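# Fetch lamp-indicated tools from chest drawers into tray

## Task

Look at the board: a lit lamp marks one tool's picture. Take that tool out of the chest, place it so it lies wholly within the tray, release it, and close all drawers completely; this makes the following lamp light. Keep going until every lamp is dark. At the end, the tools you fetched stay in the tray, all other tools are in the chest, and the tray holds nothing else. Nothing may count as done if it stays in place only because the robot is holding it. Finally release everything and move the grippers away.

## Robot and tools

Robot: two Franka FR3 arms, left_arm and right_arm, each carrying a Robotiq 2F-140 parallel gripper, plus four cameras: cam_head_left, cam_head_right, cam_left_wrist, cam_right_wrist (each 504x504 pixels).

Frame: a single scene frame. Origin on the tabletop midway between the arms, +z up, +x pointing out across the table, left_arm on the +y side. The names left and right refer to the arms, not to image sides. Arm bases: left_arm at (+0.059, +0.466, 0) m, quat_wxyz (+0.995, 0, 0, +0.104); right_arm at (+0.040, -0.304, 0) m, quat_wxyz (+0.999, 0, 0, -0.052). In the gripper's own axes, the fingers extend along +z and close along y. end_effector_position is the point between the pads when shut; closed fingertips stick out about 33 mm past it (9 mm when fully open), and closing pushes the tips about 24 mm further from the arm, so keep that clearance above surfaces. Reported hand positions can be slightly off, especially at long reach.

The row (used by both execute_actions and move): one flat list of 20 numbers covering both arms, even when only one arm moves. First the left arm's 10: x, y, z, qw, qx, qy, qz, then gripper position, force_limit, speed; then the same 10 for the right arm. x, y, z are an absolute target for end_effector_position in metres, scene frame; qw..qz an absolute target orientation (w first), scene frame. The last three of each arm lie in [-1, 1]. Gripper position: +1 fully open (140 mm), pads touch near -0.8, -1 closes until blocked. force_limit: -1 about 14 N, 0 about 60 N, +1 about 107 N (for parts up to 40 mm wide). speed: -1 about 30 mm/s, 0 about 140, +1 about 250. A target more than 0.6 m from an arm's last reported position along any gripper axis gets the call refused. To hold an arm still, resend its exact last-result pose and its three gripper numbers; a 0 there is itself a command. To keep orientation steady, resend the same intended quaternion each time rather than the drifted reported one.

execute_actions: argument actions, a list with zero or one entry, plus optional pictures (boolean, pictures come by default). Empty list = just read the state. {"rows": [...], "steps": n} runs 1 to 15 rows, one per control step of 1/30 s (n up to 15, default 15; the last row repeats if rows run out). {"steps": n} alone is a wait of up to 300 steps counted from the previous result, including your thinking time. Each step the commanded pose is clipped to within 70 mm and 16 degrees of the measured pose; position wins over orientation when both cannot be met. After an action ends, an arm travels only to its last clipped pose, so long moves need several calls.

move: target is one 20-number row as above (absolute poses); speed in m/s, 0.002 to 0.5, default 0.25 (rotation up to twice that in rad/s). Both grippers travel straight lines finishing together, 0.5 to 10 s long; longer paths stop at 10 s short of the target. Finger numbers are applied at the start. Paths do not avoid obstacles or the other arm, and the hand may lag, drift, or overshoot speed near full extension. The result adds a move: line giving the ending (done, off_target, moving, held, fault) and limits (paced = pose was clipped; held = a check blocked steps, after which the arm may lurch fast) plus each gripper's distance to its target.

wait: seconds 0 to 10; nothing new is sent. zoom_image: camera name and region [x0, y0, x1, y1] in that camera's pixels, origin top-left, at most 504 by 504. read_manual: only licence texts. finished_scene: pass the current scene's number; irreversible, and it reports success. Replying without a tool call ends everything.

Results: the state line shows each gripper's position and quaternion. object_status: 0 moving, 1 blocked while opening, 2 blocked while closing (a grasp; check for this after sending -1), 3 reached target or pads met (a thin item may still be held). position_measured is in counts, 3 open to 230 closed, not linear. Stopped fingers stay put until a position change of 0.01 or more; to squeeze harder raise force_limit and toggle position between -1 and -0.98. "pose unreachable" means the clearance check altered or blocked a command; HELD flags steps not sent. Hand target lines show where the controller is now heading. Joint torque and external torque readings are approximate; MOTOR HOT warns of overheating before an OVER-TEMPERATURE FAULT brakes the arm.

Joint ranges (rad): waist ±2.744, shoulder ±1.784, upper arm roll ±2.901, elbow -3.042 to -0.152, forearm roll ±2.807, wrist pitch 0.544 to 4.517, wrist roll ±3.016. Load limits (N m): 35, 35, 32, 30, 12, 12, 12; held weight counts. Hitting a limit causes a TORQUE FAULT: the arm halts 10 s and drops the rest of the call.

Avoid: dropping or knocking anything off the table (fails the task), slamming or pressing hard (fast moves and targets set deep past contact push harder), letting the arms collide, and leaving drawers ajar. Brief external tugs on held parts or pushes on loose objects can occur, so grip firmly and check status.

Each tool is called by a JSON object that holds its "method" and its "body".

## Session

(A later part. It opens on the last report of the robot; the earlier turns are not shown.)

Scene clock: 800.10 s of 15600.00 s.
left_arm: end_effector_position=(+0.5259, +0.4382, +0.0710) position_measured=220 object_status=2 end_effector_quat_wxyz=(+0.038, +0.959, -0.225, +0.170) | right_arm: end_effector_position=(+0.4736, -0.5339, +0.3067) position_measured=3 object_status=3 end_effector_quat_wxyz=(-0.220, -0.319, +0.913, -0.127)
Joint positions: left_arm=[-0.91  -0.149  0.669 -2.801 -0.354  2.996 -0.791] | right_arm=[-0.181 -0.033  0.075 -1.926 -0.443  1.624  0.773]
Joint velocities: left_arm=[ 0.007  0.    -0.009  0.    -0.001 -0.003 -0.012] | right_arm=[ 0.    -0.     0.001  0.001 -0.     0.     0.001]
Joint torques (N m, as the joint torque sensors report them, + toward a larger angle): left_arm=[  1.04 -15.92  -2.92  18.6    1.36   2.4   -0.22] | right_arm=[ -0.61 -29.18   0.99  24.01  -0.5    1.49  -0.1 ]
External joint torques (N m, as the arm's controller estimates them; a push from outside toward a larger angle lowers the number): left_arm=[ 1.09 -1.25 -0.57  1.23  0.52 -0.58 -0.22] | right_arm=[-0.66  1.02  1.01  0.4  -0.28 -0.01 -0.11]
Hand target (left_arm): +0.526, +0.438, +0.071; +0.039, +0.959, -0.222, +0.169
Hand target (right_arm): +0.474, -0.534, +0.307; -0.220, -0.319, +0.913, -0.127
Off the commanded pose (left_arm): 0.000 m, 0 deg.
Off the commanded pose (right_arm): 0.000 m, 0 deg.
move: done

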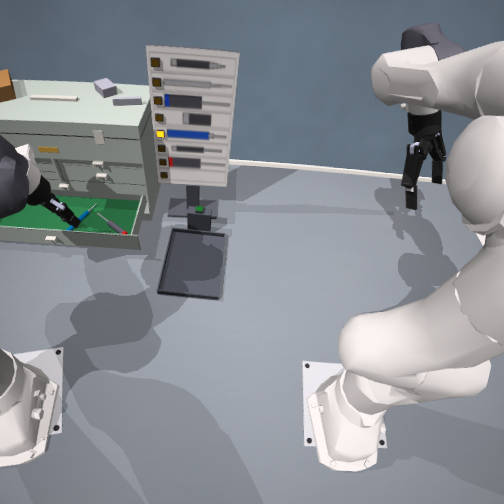

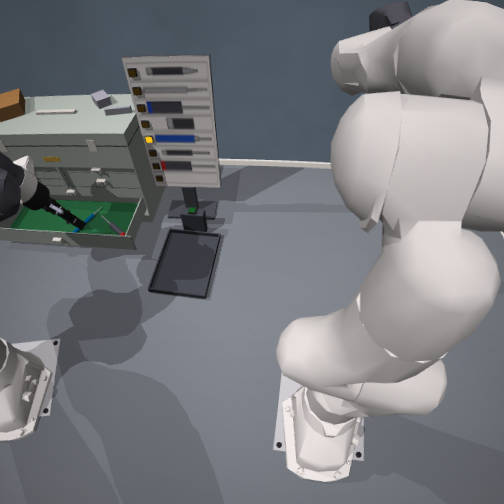

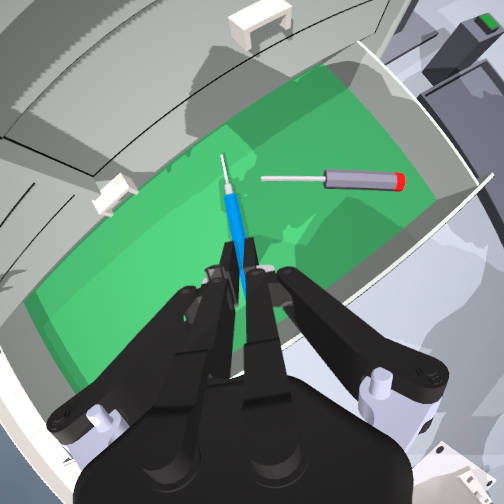

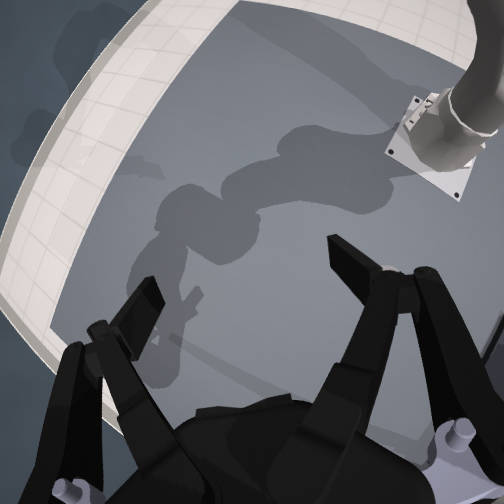

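{"method": "move", "body": {"target": [0.5255,0.438,0.071,0.039,0.959,-0.222,0.169,-0.5,0,-0.6,0.4736,-0.5339,0.3067,-0.220,-0.319,0.913,-0.127,1,0,0], "speed": 0.02}}

{"method": "move", "body": {"target": [0.5255,0.438,0.065,0.039,0.959,-0.222,0.169,-0.5,0,-0.6,0.4736,-0.5339,0.3067,-0.220,-0.319,0.913,-0.127,1,0,0], "speed": 0.01}}

{"method": "move", "body": {"target": [0.5255,0.438,0.066,0.039,0.959,-0.222,0.169,-1,0,-0.6,0.4736,-0.5339,0.3067,-0.220,-0.319,0.913,-0.127,1,0,0], "speed": 0.01}}

Scene clock: 819.27 s of 15600.00 s.
left_arm: end_effector_position=(+0.5256, +0.4380, +0.0709) position_measured=192 object_status=3 end_effector_quat_wxyz=(+0.038, +0.959, -0.223, +0.170) | right_arm: end_effector_position=(+0.4736, -0.5339, +0.3067) position_measured=3 object_status=3 end_effector_quat_wxyz=(-0.220, -0.319, +0.913, -0.127)
Joint positions: left_arm=[-0.909 -0.149  0.668 -2.801 -0.354  2.995 -0.795] | right_arm=[-0.181 -0.033  0.075 -1.926 -0.443  1.624  0.773]
Joint velocities: left_arm=[-0.001 -0.    -0.001 -0.002  0.    -0.001 -0.001] | right_arm=[-0.001 -0.     0.     0.    -0.    -0.001 -0.001]
Joint torques (N m, as the joint torque sensors report them, + toward a larger angle): left_arm=[  1.41 -15.79  -1.93  18.64   1.31   2.75  -0.18] | right_arm=[ -0.41 -29.73   0.86  23.97  -0.55   1.5   -0.12]
External joint torques (N m, as the arm's controller estimates them; a push from outside toward a larger angle lowers the number): left_arm=[ 1.49 -1.16  0.42  1.39  0.47 -0.21 -0.19] | right_arm=[-0.37  0.49  0.97  0.34 -0.32  0.01 -0.13]
Hand target (left_arm): +0.526, +0.438, +0.071; +0.039, +0.959, -0.222, +0.169
Hand target (right_arm): +0.474, -0.534, +0.307; -0.220, -0.319, +0.913, -0.127
Off the commanded pose (left_arm): 0.000 m, 0 deg.
Off the commanded pose (right_arm): 0.000 m, 0 deg.
After step 90, 15.47 s passed at rest.
move: done

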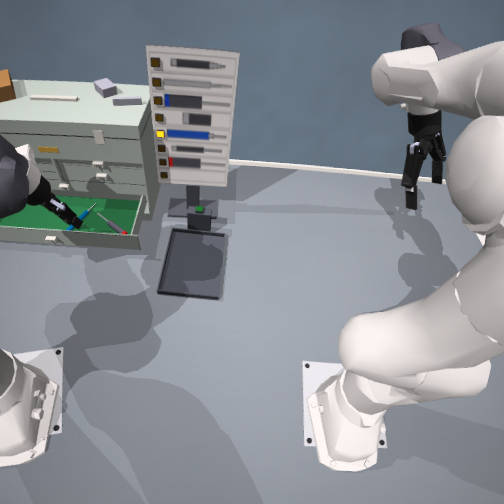

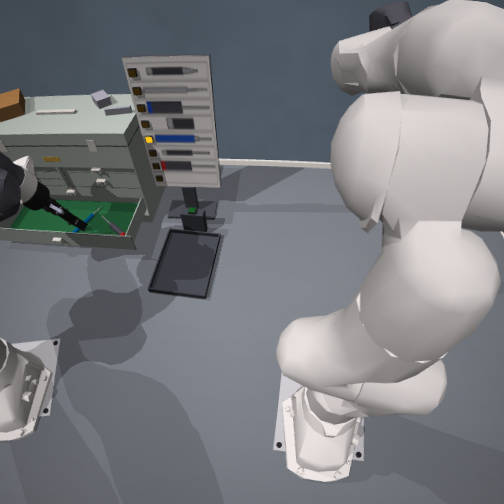

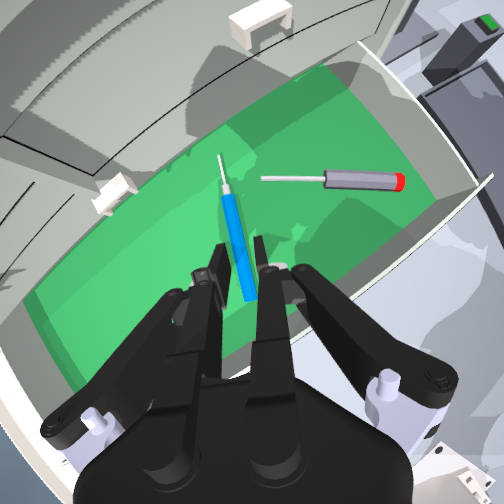

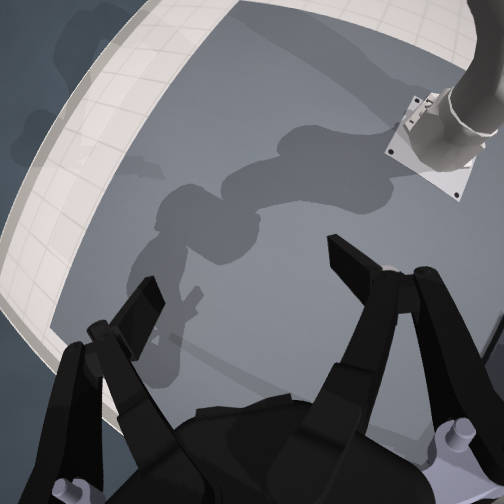

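Scene clock: 820.07 s of 15600.00 s.
left_arm: end_effector_position=(+0.5258, +0.4374, +0.0664) position_measured=192 object_status=3 end_effector_quat_wxyz=(+0.041, +0.960, -0.217, +0.170) | right_arm: end_effector_position=(+0.4736, -0.5339, +0.3067) position_measured=3 object_status=3 end_effector_quat_wxyz=(-0.220, -0.319, +0.913, -0.127)
Joint positions: left_arm=[-0.969 -0.134  0.717 -2.797 -0.407  3.005 -0.766] | right_arm=[-0.181 -0.033  0.075 -1.926 -0.443  1.624  0.773]
Joint velocities: left_arm=[-0.035  0.002  0.033 -0.001 -0.019  0.008  0.031] | right_arm=[ 0.    -0.     0.001 -0.001  0.001 -0.001 -0.001]
Joint torques (N m, as the joint torque sensors report them, + toward a larger angle): left_arm=[ -1.29 -12.6   -0.1   18.07   0.25   3.22   0.3 ] | right_arm=[ -0.55 -29.61   0.81  23.78  -0.51   1.47  -0.11]
External joint torques (N m, as the arm's controller estimates them; a push from outside toward a larger angle lowers the number): left_arm=[-1.29  1.42  2.1   1.09 -0.6   0.29  0.29] | right_arm=[-0.61  0.46  0.82  0.25 -0.29 -0.02 -0.12]
Hand target (left_arm): +0.525, +0.438, +0.065; +0.039, +0.960, -0.222, +0.169
Hand target (right_arm): +0.474, -0.534, +0.307; -0.220, -0.319, +0.913, -0.127
Off the commanded pose (left_arm): 0.002 m, 1 deg.
Off the commanded pose (right_arm): 0.000 m, 0 deg.
move: done

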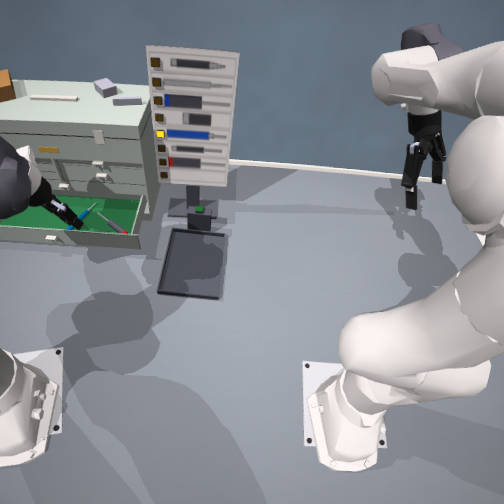

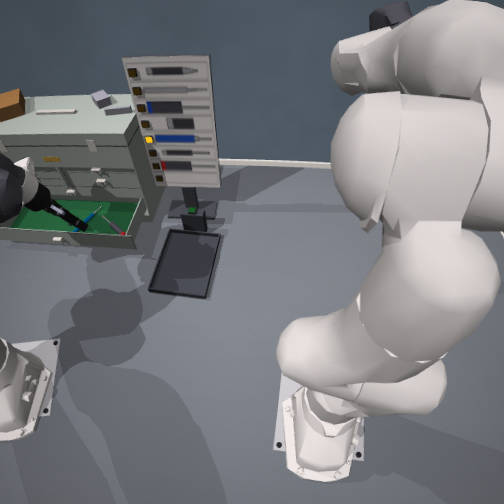

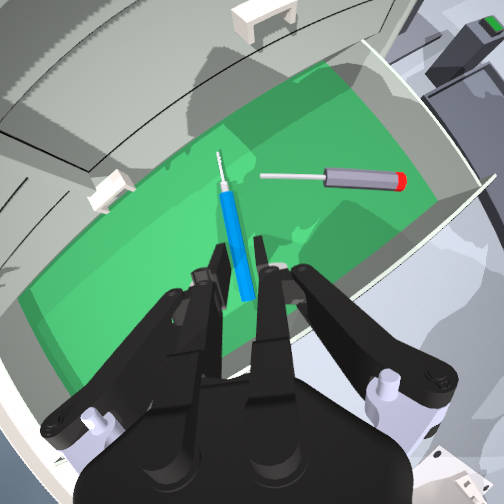

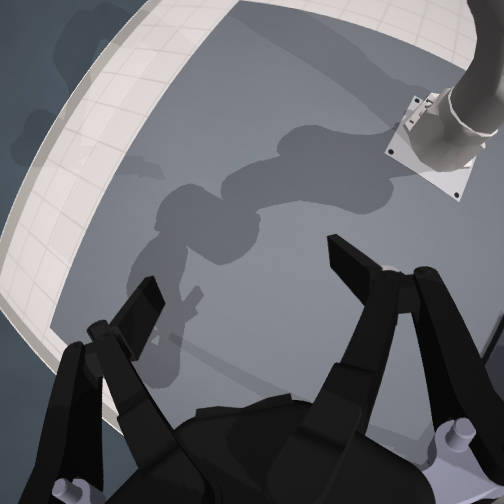

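Scene clock: 820.83 s of 15600.00 s.
left_arm: end_effector_position=(+0.5260, +0.4368, +0.0668) position_measured=218 object_status=2 end_effector_quat_wxyz=(+0.040, +0.960, -0.220, +0.170) | right_arm: end_effector_position=(+0.4736, -0.5339, +0.3067) position_measured=3 object_status=3 end_effector_quat_wxyz=(-0.220, -0.319, +0.913, -0.127)
Joint positions: left_arm=[-0.969 -0.135  0.716 -2.797 -0.402  3.005 -0.766] | right_arm=[-0.181 -0.033  0.075 -1.926 -0.443  1.624  0.773]
Joint velocities: left_arm=[ 0.     0.     0.     0.     0.003 -0.     0.001] | right_arm=[-0.     0.001 -0.    -0.    -0.     0.     0.001]
Joint torques (N m, as the joint torque sensors report them, + toward a larger angle): left_arm=[  0.67 -14.42  -0.55  17.23   1.28   3.1    0.24] | right_arm=[ -0.01 -29.51   0.9   23.88  -0.51   1.47  -0.1 ]
External joint torques (N m, as the arm's controller estimates them; a push from outside toward a larger angle lowers the number): left_arm=[ 0.68 -0.29  1.65  0.14  0.43  0.15  0.23] | right_arm=[-0.04  0.62  0.94  0.31 -0.29 -0.01 -0.11]
Hand target (left_arm): +0.525, +0.438, +0.066; +0.039, +0.959, -0.222, +0.169
Hand target (right_arm): +0.474, -0.534, +0.307; -0.220, -0.319, +0.913, -0.127
Off the commanded pose (left_arm): 0.002 m, 0 deg.
Off the commanded pose (right_arm): 0.000 m, 0 deg.
move: done

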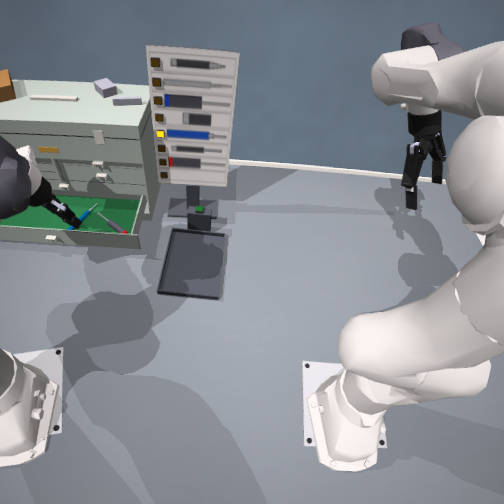

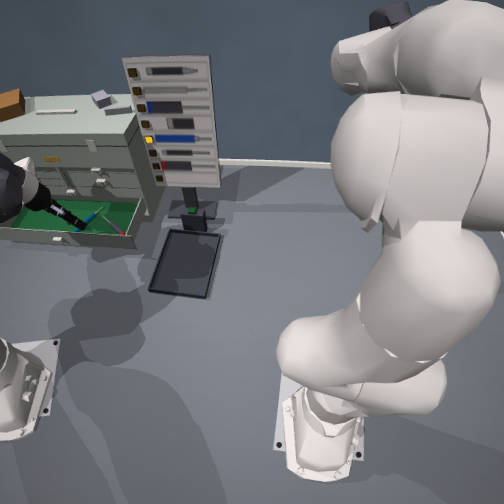

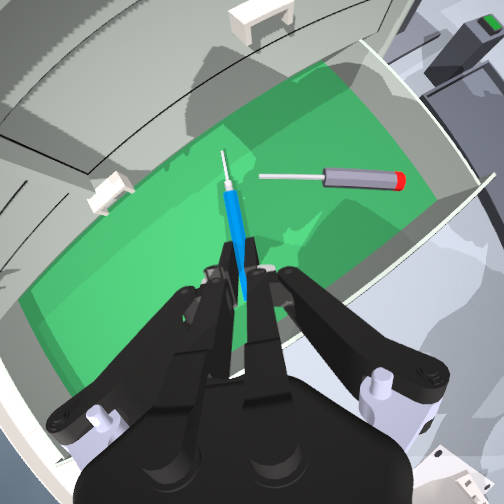

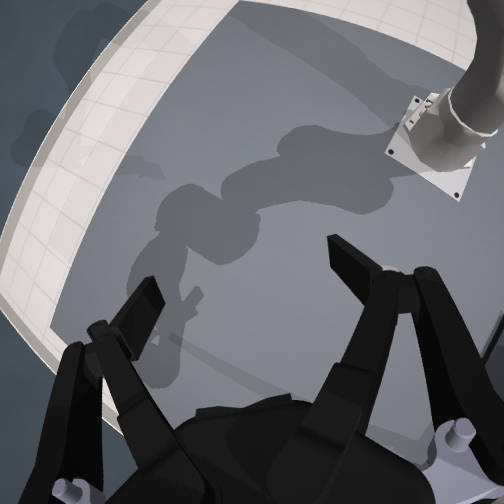

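{"method": "move", "body": {"target": [0.51,0.437,0.15,0.039,0.959,-0.222,0.169,-1,0,-0.6,0.4736,-0.5339,0.3067,-0.220,-0.319,0.913,-0.127,1,0,0], "speed": 0.06}}

{"method": "move", "body": {"target": [0.46,0.16,0.16,0,0.985,0,0.174,-1,0,-0.6,0.4736,-0.5339,0.3067,-0.220,-0.319,0.913,-0.127,1,0,0], "speed": 0.12}}

Scene clock: 835.47 s of 15600.00 s.
left_arm: end_effector_position=(+0.5105, +0.4362, +0.1486) position_measured=218 object_status=2 end_effector_quat_wxyz=(+0.038, +0.958, -0.228, +0.170) | right_arm: end_effector_position=(+0.4736, -0.5339, +0.3067) position_measured=3 object_status=3 end_effector_quat_wxyz=(-0.220, -0.319, +0.913, -0.127)
Joint positions: left_arm=[-0.506 -0.413  0.316 -2.815 -0.076  2.733 -1.027] | right_arm=[-0.181 -0.033  0.075 -1.926 -0.443  1.624  0.773]
Joint velocities: left_arm=[ 0.004 -0.    -0.005 -0.001  0.    -0.011 -0.014] | right_arm=[ 0.001  0.    -0.     0.001  0.001 -0.    -0.002]
Joint torques (N m, as the joint torque sensors report them, + toward a larger angle): left_arm=[  1.64 -15.31  -2.6   23.54   0.53   2.81  -0.24] | right_arm=[ -0.45 -29.48   0.92  23.9   -0.54   1.46  -0.13]
External joint torques (N m, as the arm's controller estimates them; a push from outside toward a larger angle lowers the number): left_arm=[ 1.67 -1.6   0.61  2.2  -0.26 -0.3  -0.24] | right_arm=[-0.47  0.86  0.97  0.17 -0.32 -0.04 -0.14]
Hand target (left_arm): +0.511, +0.437, +0.150; +0.039, +0.959, -0.223, +0.169
Hand target (right_arm): +0.474, -0.534, +0.307; -0.220, -0.319, +0.913, -0.127
Off the commanded pose (left_arm): 0.002 m, 1 deg.
Off the commanded pose (right_arm): 0.000 m, 0 deg.
After step 90, 9.67 s passed at rest.
move: done

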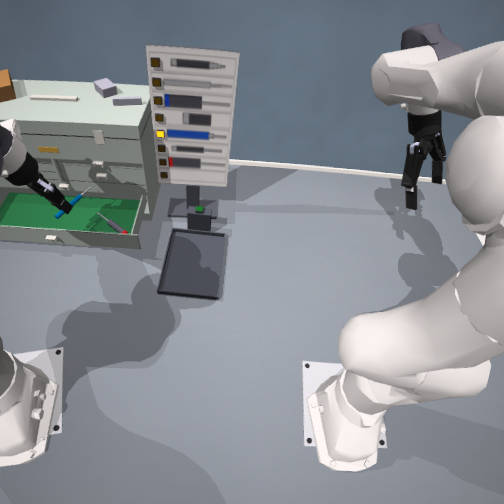

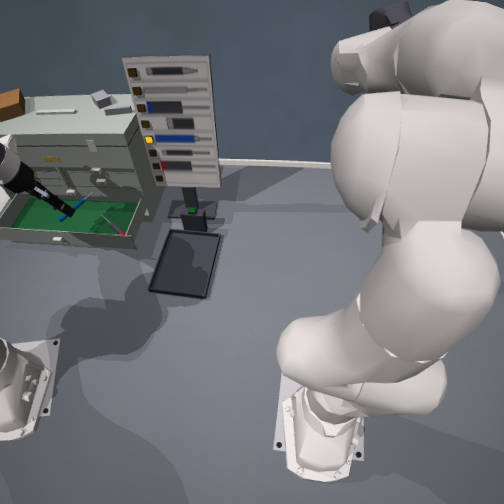

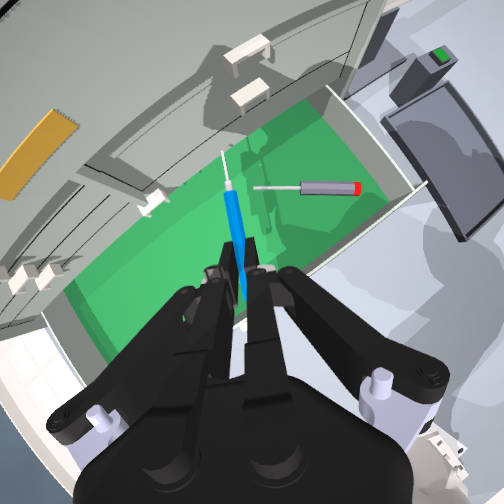

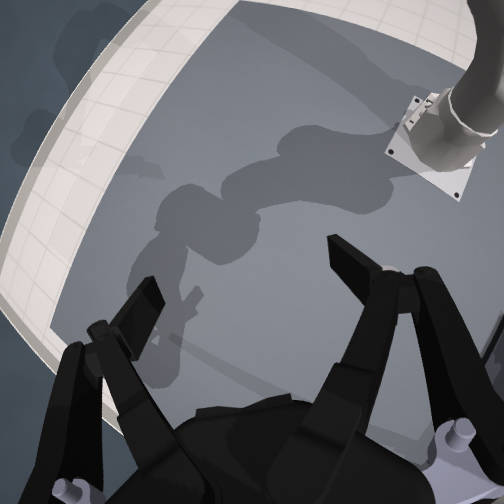

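Scene clock: 838.67 s of 15600.00 s.
left_arm: end_effector_position=(+0.4641, +0.1702, +0.1624) position_measured=218 object_status=2 end_effector_quat_wxyz=(-0.011, +0.984, -0.003, +0.179) | right_arm: end_effector_position=(+0.4736, -0.5339, +0.3067) position_measured=3 object_status=3 end_effector_quat_wxyz=(-0.220, -0.319, +0.913, -0.127)
Joint positions: left_arm=[ 0.119 -0.476 -1.1   -2.592 -0.303  2.597 -2.102] | right_arm=[-0.181 -0.033  0.075 -1.926 -0.443  1.624  0.773]
Joint velocities: left_arm=[ 0.003 -0.    -0.004 -0.    -0.006 -0.007 -0.02 ] | right_arm=[-0.001 -0.     0.     0.001  0.001 -0.     0.   ]
Joint torques (N m, as the joint torque sensors report them, + toward a larger angle): left_arm=[ 1.3  -4.17 10.88 21.44 -0.02  2.72 -0.18] | right_arm=[ -0.14 -30.03   1.09  23.48  -0.49   1.51  -0.14]
External joint torques (N m, as the arm's controller estimates them; a push from outside toward a larger angle lowers the number): left_arm=[ 1.29 -0.45  0.5   1.53 -0.5  -0.34 -0.19] | right_arm=[-0.16  0.18  1.14 -0.18 -0.26  0.01 -0.15]
Hand target (left_arm): +0.464, +0.170, +0.163; -0.010, +0.984, +0.004, +0.179
Hand target (right_arm): +0.474, -0.534, +0.307; -0.220, -0.319, +0.913, -0.127
Off the commanded pose (left_arm): 0.011 m, 1 deg.
Off the commanded pose (right_arm): 0.000 m, 0 deg.
move: off_target (left_arm)

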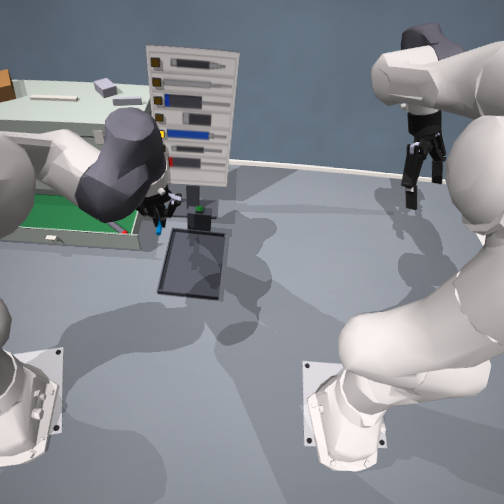

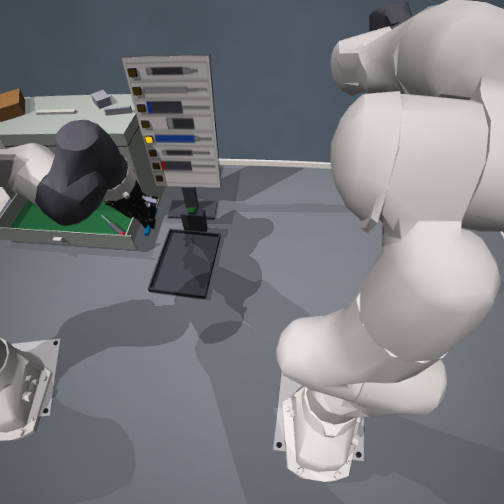

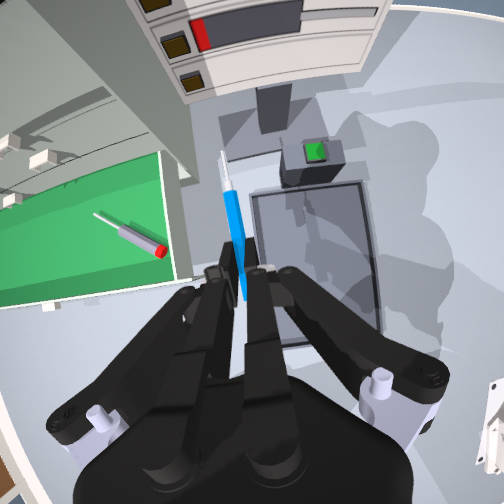

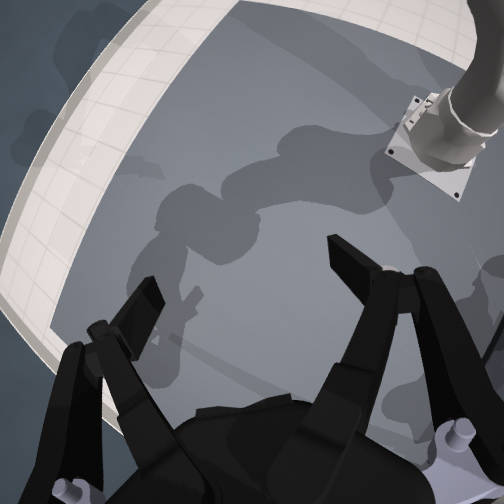

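{"method": "move", "body": {"target": [0.415,0.04,0.10,0,0.985,0,0.174,-1,0,-0.6,0.4736,-0.5339,0.3067,-0.220,-0.319,0.913,-0.127,1,0,0], "speed": 0.08}}

Scene clock: 850.90 s of 15600.00 s.
left_arm: end_effector_position=(+0.4177, +0.0431, +0.0999) position_measured=218 object_status=2 end_effector_quat_wxyz=(-0.006, +0.984, -0.005, +0.177) | right_arm: end_effector_position=(+0.4736, -0.5339, +0.3067) position_measured=3 object_status=3 end_effector_quat_wxyz=(-0.220, -0.319, +0.913, -0.127)
Joint positions: left_arm=[ 0.527 -0.512 -1.747 -2.396 -0.391  2.634 -2.312] | right_arm=[-0.181 -0.033  0.075 -1.926 -0.443  1.624  0.773]
Joint velocities: left_arm=[ 0.003 -0.005  0.001  0.003 -0.016  0.001 -0.011] | right_arm=[ 0.001  0.     0.    -0.    -0.001  0.001 -0.002]
Joint torques (N m, as the joint torque sensors report them, + toward a larger angle): left_arm=[ 1.32 12.73 14.06 19.5  -0.23  2.69 -0.16] | right_arm=[ -0.19 -29.91   1.05  23.77  -0.52   1.49  -0.15]
External joint torques (N m, as the arm's controller estimates them; a push from outside toward a larger angle lowers the number): left_arm=[ 1.33 -0.72 -0.07  2.05 -0.59 -0.26 -0.17] | right_arm=[-0.26  0.17  1.05  0.2  -0.29  0.   -0.16]
Hand target (left_arm): +0.418, +0.043, +0.100; -0.005, +0.984, -0.000, +0.177
Hand target (right_arm): +0.474, -0.534, +0.307; -0.220, -0.319, +0.913, -0.127
Off the commanded pose (left_arm): 0.004 m, 1 deg.
Off the commanded pose (right_arm): 0.000 m, 0 deg.
After step 90, 6.90 s passed at rest.
move: off_target (left_arm)

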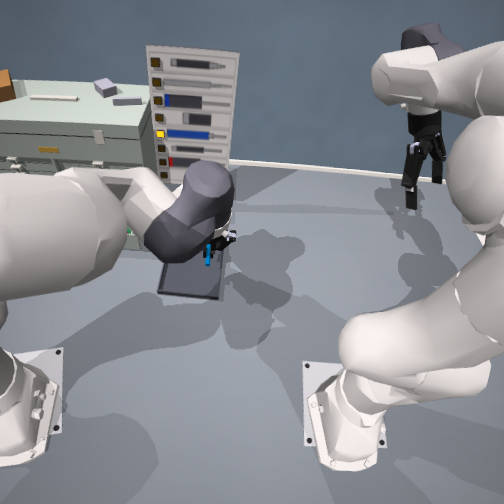

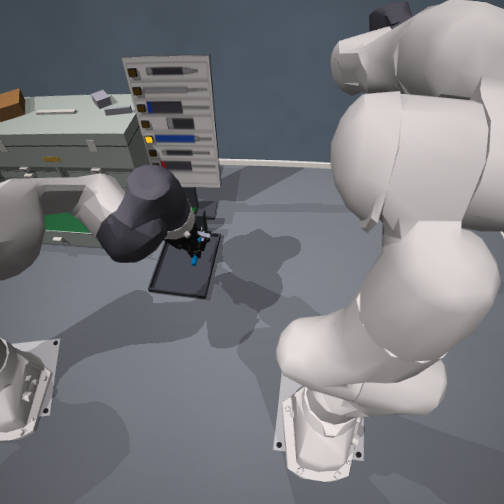

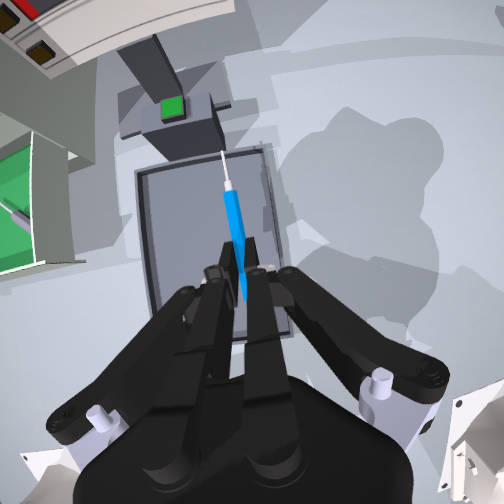

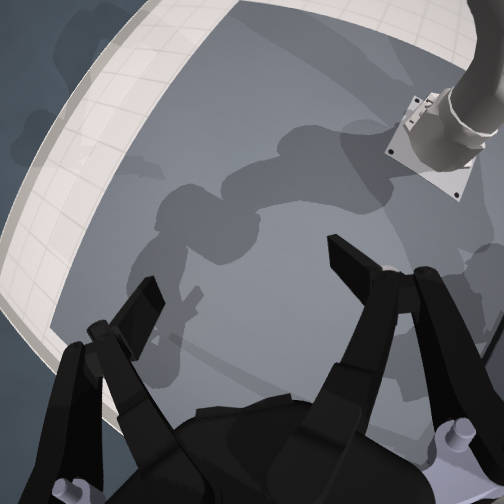

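{"method": "move", "body": {"target": [0.405,0.042,0.058,0,0.985,0,0.174,-1,0,-0.6,0.4736,-0.5339,0.3067,-0.220,-0.319,0.913,-0.127,1,0,0], "speed": 0.04}}

Scene clock: 859.13 s of 15600.00 s.
left_arm: end_effector_position=(+0.4041, +0.0426, +0.0580) position_measured=218 object_status=2 end_effector_quat_wxyz=(-0.003, +0.985, -0.001, +0.173) | right_arm: end_effector_position=(+0.4736, -0.5339, +0.3067) position_measured=3 object_status=3 end_effector_quat_wxyz=(-0.220, -0.319, +0.913, -0.127)
Joint positions: left_arm=[ 0.636 -0.529 -1.912 -2.423 -0.453  2.727 -2.315] | right_arm=[-0.181 -0.033  0.075 -1.926 -0.443  1.624  0.773]
Joint velocities: left_arm=[ 0.01   0.001 -0.008 -0.001 -0.006  0.024  0.001] | right_arm=[-0.     0.001 -0.001 -0.     0.    -0.001  0.001]
Joint torques (N m, as the joint torque sensors report them, + toward a larger angle): left_arm=[ 2.14 17.57 12.85 15.68 -0.4   3.55  0.05] | right_arm=[ -0.23 -29.75   0.48  24.    -0.5    1.48  -0.11]
External joint torques (N m, as the arm's controller estimates them; a push from outside toward a larger angle lowers the number): left_arm=[ 2.09  0.15 -1.18 -0.16 -0.63  0.59  0.04] | right_arm=[-0.16  0.4   0.63  0.42 -0.27  0.   -0.12]
Hand target (left_arm): +0.406, +0.043, +0.058; -0.001, +0.985, -0.000, +0.175
Hand target (right_arm): +0.474, -0.534, +0.307; -0.220, -0.319, +0.913, -0.127
Off the commanded pose (left_arm): 0.001 m, 0 deg.
Off the commanded pose (right_arm): 0.000 m, 0 deg.
After step 90, 3.87 s passed at rest.
move: done

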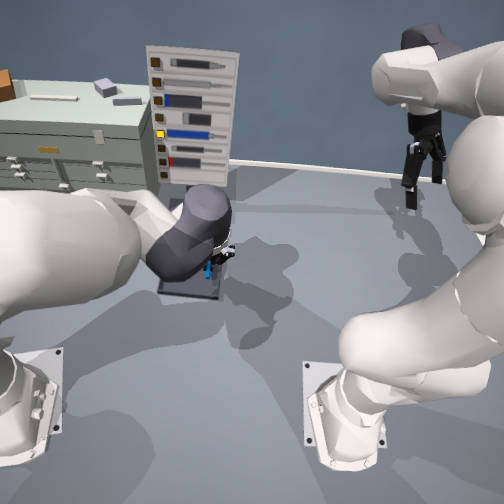

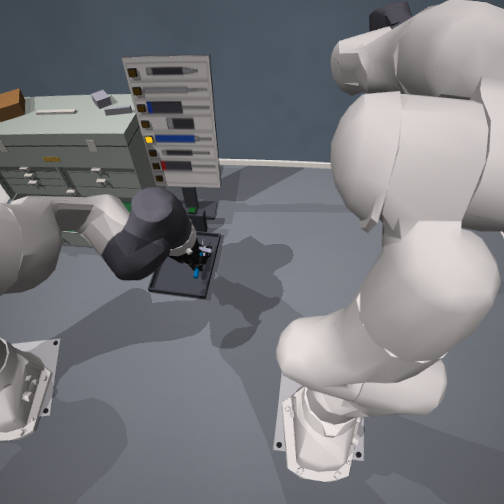

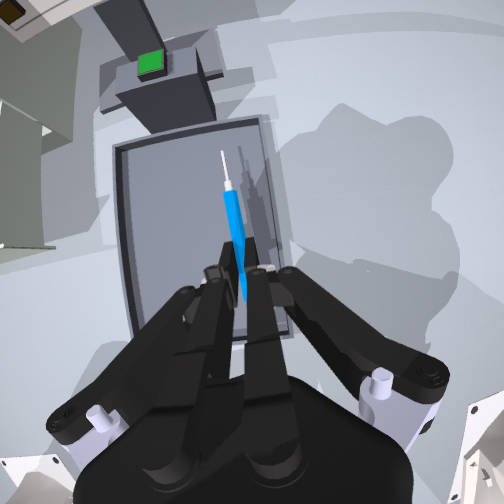

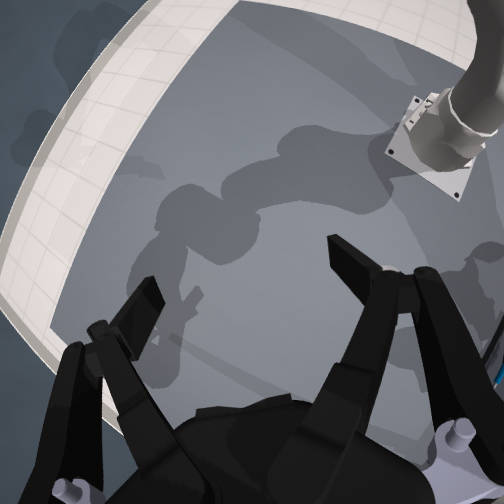

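Good. Lower.

{"method": "move", "body": {"target": [0.407,0.040,0.040,0,0.985,0,0.174,-1,0,-0.6,0.4736,-0.5339,0.3067,-0.220,-0.319,0.913,-0.127,1,0,0], "speed": 0.015}}

{"method": "zoom_image", "body": {"camera": "cam_left_wrist", "region": [170,100,320,300]}}

Scene clock: 874.13 s of 15600.00 s.
left_arm: end_effector_position=(+0.4056, +0.0421, +0.0390) position_measured=218 object_status=2 end_effector_quat_wxyz=(-0.003, +0.985, +0.001, +0.172) | right_arm: end_effector_position=(+0.4736, -0.5339, +0.3067) position_measured=3 object_status=3 end_effector_quat_wxyz=(-0.220, -0.319, +0.913, -0.127)
Joint positions: left_arm=[ 0.724 -0.542 -2.009 -2.417 -0.471  2.769 -2.315] | right_arm=[-0.181 -0.033  0.075 -1.926 -0.443  1.624  0.773]
Joint velocities: left_arm=[ 0.009 -0.001 -0.009  0.001 -0.001  0.012  0.001] | right_arm=[-0.001  0.001 -0.     0.001  0.001 -0.     0.001]
Joint torques (N m, as the joint torque sensors report them, + toward a larger angle): left_arm=[ 1.72 19.82 12.6  16.93 -0.02  3.36  0.17] | right_arm=[ -0.05 -29.89   1.02  23.54  -0.56   1.49  -0.12]
External joint torques (N m, as the arm's controller estimates them; a push from outside toward a larger angle lowers the number): left_arm=[ 1.83 -0.07 -1.19  1.75 -0.21  0.41  0.17] | right_arm=[-0.03  0.35  1.11 -0.12 -0.33 -0.01 -0.13]
Hand target (left_arm): +0.407, +0.040, +0.040; -0.001, +0.985, -0.000, +0.174
Hand target (right_arm): +0.474, -0.534, +0.307; -0.220, -0.319, +0.913, -0.127
Off the commanded pose (left_arm): 0.003 m, 0 deg.
Off the commanded pose (right_arm): 0.000 m, 0 deg.
After step 90, 10.53 s passed at rest.
move: done

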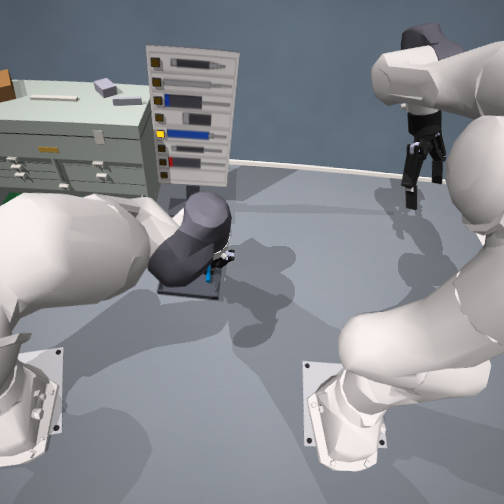

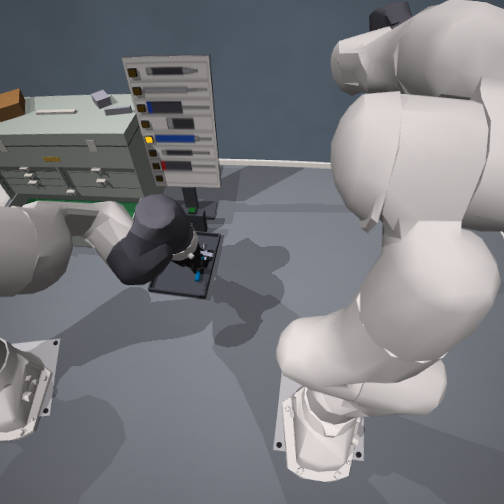

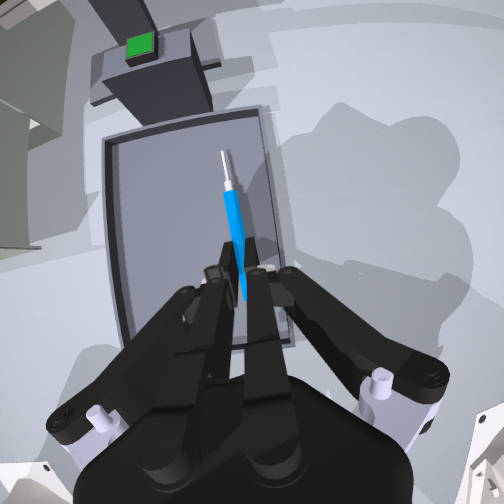

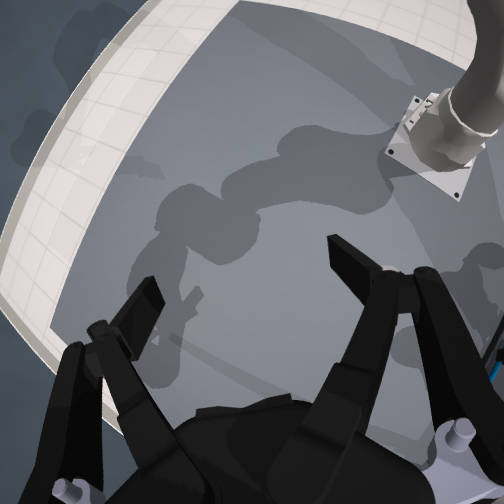

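Region (170, 100, 320, 300) of cam_left_wrist's 504x504 image, scaled by 2.520, with more detail than that image has; it fills the left 378 columns of this view, and the rest is white.

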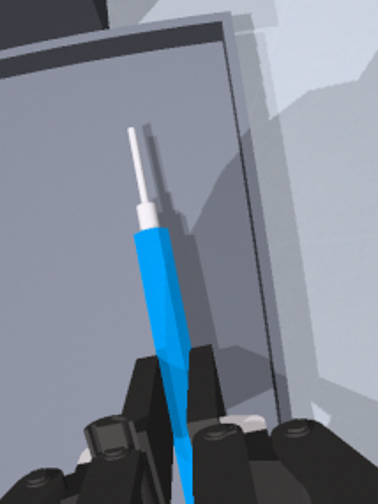

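{"method": "move", "body": {"target": [0.407,0.040,0.035,0,0.985,0,0.174,-1,0,-0.6,0.4736,-0.5339,0.3067,-0.220,-0.319,0.913,-0.127,1,0,0], "speed": 0.01}}

{"method": "move", "body": {"target": [0.406,0.041,0.036,0,0.985,0,0.174,-0.55,0,-0.8,0.4736,-0.5339,0.3067,-0.220,-0.319,0.913,-0.127,1,0,0], "speed": 0.01}}

{"method": "move", "body": {"target": [0.40,0.041,0.16,0,1,0,0,-0.55,0,-0.8,0.4736,-0.5339,0.3067,-0.220,-0.319,0.913,-0.127,1,0,0], "speed": 0.1}}

Scene clock: 886.13 s of 15600.00 s.
left_arm: end_effector_position=(+0.4067, +0.0404, +0.0360) position_measured=218 object_status=2 end_effector_quat_wxyz=(-0.000, +0.985, +0.001, +0.173) | right_arm: end_effector_position=(+0.4736, -0.5339, +0.3067) position_measured=3 object_status=3 end_effector_quat_wxyz=(-0.220, -0.319, +0.913, -0.127)
Joint positions: left_arm=[ 0.744 -0.543 -2.03  -2.414 -0.473  2.782 -2.314] | right_arm=[-0.181 -0.033  0.075 -1.926 -0.443  1.624  0.773]
Joint velocities: left_arm=[ 0.007  0.001 -0.008  0.001  0.     0.009 -0.   ] | right_arm=[ 0.    -0.    -0.001  0.001 -0.001 -0.    -0.001]
Joint torques (N m, as the joint torque sensors report them, + toward a larger angle): left_arm=[ 3.48 19.34 10.25 15.53 -0.29  3.55  0.09] | right_arm=[ -0.21 -29.94   0.55  23.48  -0.49   1.46  -0.11]
External joint torques (N m, as the arm's controller estimates them; a push from outside toward a larger angle lowers the number): left_arm=[ 3.64 -1.12 -3.41  0.41 -0.47  0.6   0.08] | right_arm=[-0.17  0.18  0.67 -0.11 -0.26 -0.03 -0.12]
Hand target (left_arm): +0.407, +0.040, +0.035; -0.000, +0.985, -0.000, +0.174
Hand target (right_arm): +0.474, -0.534, +0.307; -0.220, -0.319, +0.913, -0.127
Off the commanded pose (left_arm): 0.001 m, 0 deg.
Off the commanded pose (right_arm): 0.000 m, 0 deg.
After step 90, 8.30 s passed at rest.
move: done

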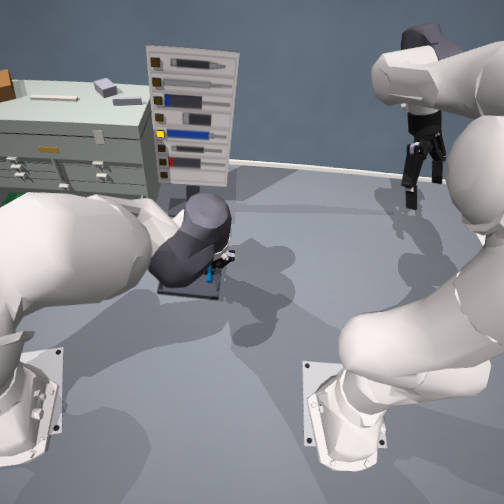

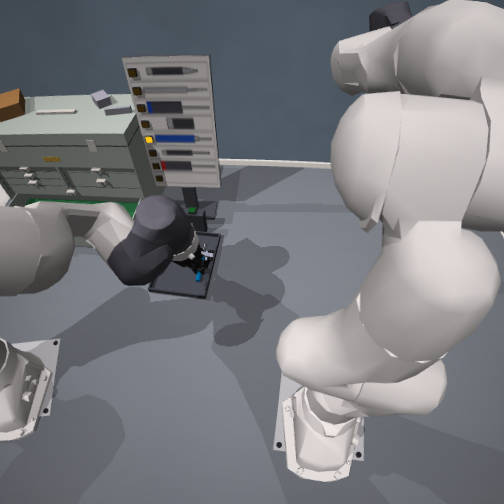

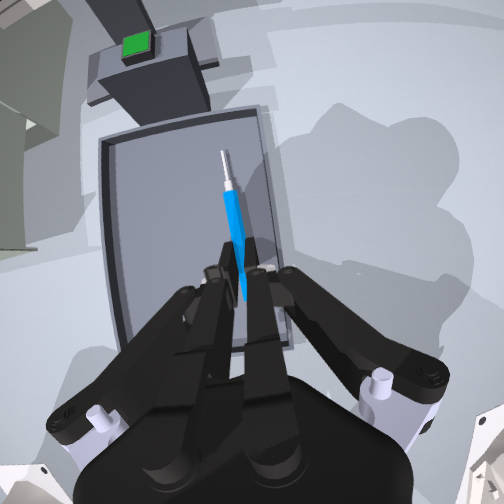

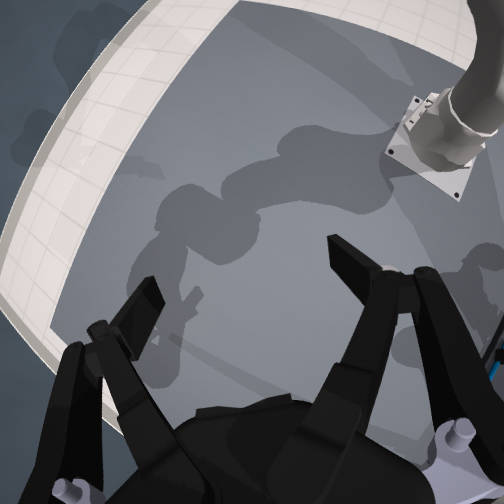

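Scene clock: 886.83 s of 15600.00 s.
left_arm: end_effector_position=(+0.4066, +0.0404, +0.0362) position_measured=199 object_status=3 end_effector_quat_wxyz=(+0.000, +0.985, +0.001, +0.174) | right_arm: end_effector_position=(+0.4736, -0.5339, +0.3067) position_measured=3 object_status=3 end_effector_quat_wxyz=(-0.220, -0.319, +0.913, -0.127)
Joint positions: left_arm=[ 0.742 -0.543 -2.029 -2.416 -0.473  2.785 -2.314] | right_arm=[-0.181 -0.033  0.075 -1.926 -0.443  1.624  0.773]
Joint velocities: left_arm=[-0.001 -0.     0.    -0.001 -0.001  0.001 -0.001] | right_arm=[-0.    -0.001 -0.     0.    -0.001 -0.001 -0.   ]
Joint torques (N m, as the joint torque sensors report them, + toward a larger angle): left_arm=[-0.86 21.35 14.9  13.89  0.34  3.16  0.02] | right_arm=[ -0.41 -29.71   0.98  23.62  -0.52   1.47  -0.12]
External joint torques (N m, as the arm's controller estimates them; a push from outside toward a larger angle lowers the number): left_arm=[-0.88  1.    1.16 -1.09  0.18  0.21  0.01] | right_arm=[-0.39  0.34  1.08  0.08 -0.3  -0.01 -0.12]
Hand target (left_arm): +0.406, +0.041, +0.036; +0.000, +0.985, +0.000, +0.174
Hand target (right_arm): +0.474, -0.534, +0.307; -0.220, -0.319, +0.913, -0.127
Off the commanded pose (left_arm): 0.001 m, 0 deg.
Off the commanded pose (right_arm): 0.000 m, 0 deg.
move: done

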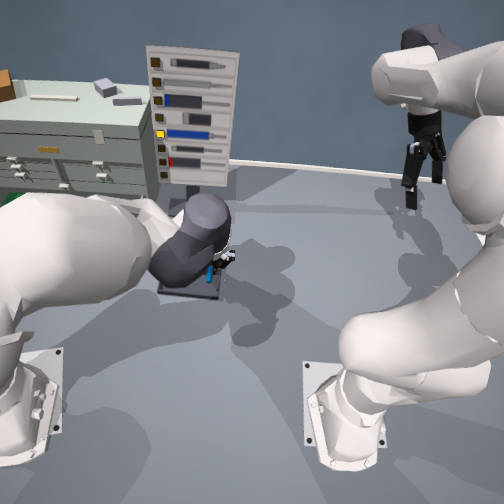

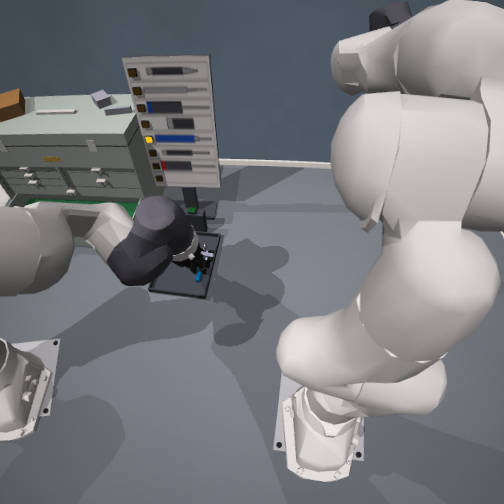

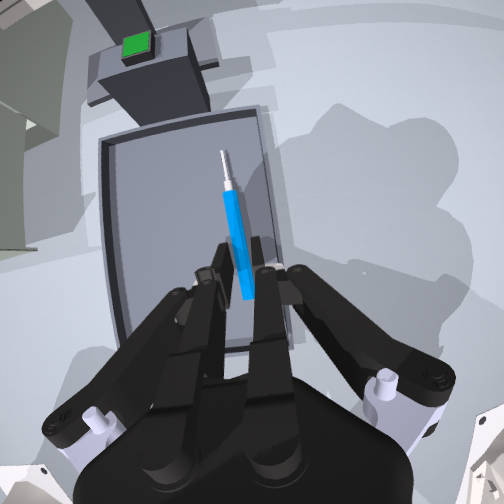

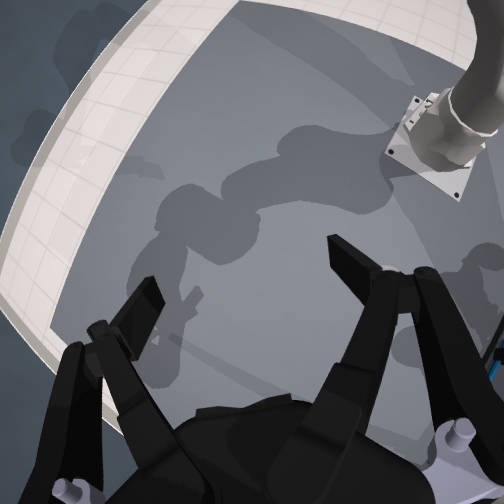

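Scene clock: 889.20 s of 15600.00 s.
left_arm: end_effector_position=(+0.3952, +0.0371, +0.1574) position_measured=199 object_status=3 end_effector_quat_wxyz=(-0.001, +1.000, +0.000, -0.004) | right_arm: end_effector_position=(+0.4736, -0.5339, +0.3067) position_measured=3 object_status=3 end_effector_quat_wxyz=(-0.220, -0.319, +0.913, -0.127)
Joint positions: left_arm=[ 0.752 -0.258 -1.817 -2.143 -0.312  2.177 -2.253] | right_arm=[-0.181 -0.033  0.075 -1.926 -0.443  1.624  0.773]
Joint velocities: left_arm=[-0.     0.     0.001  0.002 -0.001 -0.014  0.006] | right_arm=[-0.    -0.     0.    -0.001 -0.001 -0.001 -0.   ]
Joint torques (N m, as the joint torque sensors report them, + toward a larger angle): left_arm=[ 1.23 14.09  7.65 24.86  1.15  2.19  0.14] | right_arm=[ -0.35 -29.68   0.92  23.77  -0.54   1.44  -0.11]
External joint torques (N m, as the arm's controller estimates them; a push from outside toward a larger angle lowers the number): left_arm=[ 1.22  1.11 -0.11  2.79  0.42 -0.29  0.14] | right_arm=[-0.31  0.39  1.04  0.24 -0.31 -0.04 -0.12]
Hand target (left_arm): +0.395, +0.038, +0.158; -0.002, +1.000, -0.003, -0.005
Hand target (right_arm): +0.474, -0.534, +0.307; -0.220, -0.319, +0.913, -0.127
Off the commanded pose (left_arm): 0.007 m, 0 deg.
Off the commanded pose (right_arm): 0.000 m, 0 deg.
move: off_target (left_arm)

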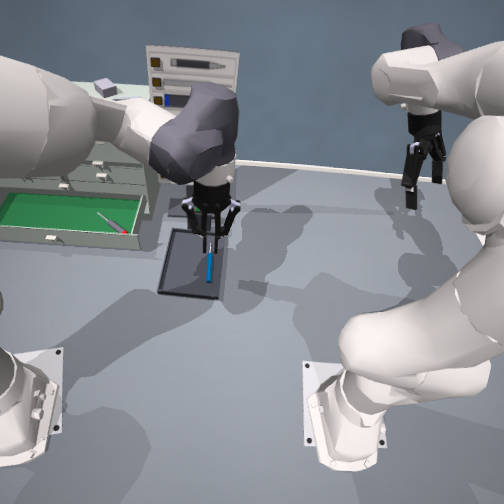

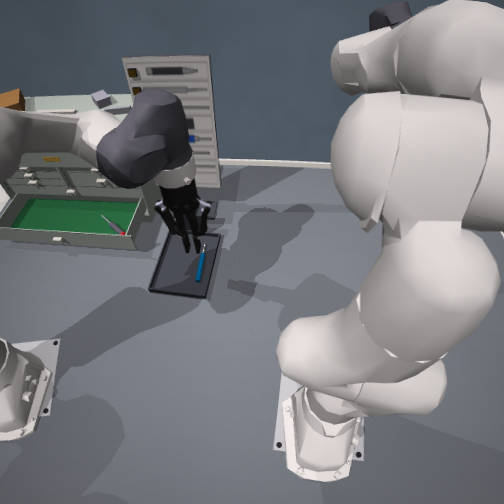

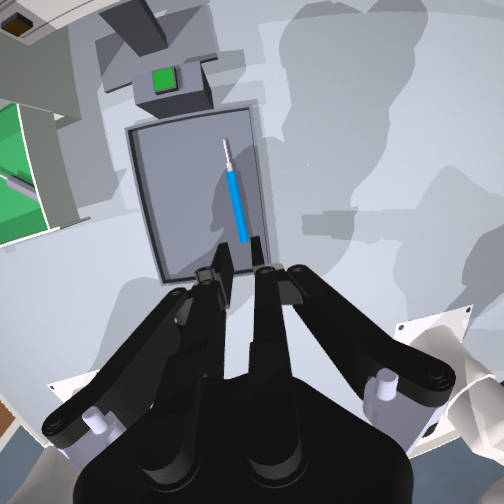

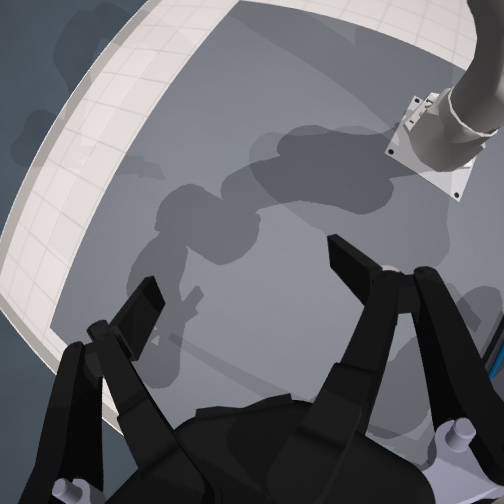

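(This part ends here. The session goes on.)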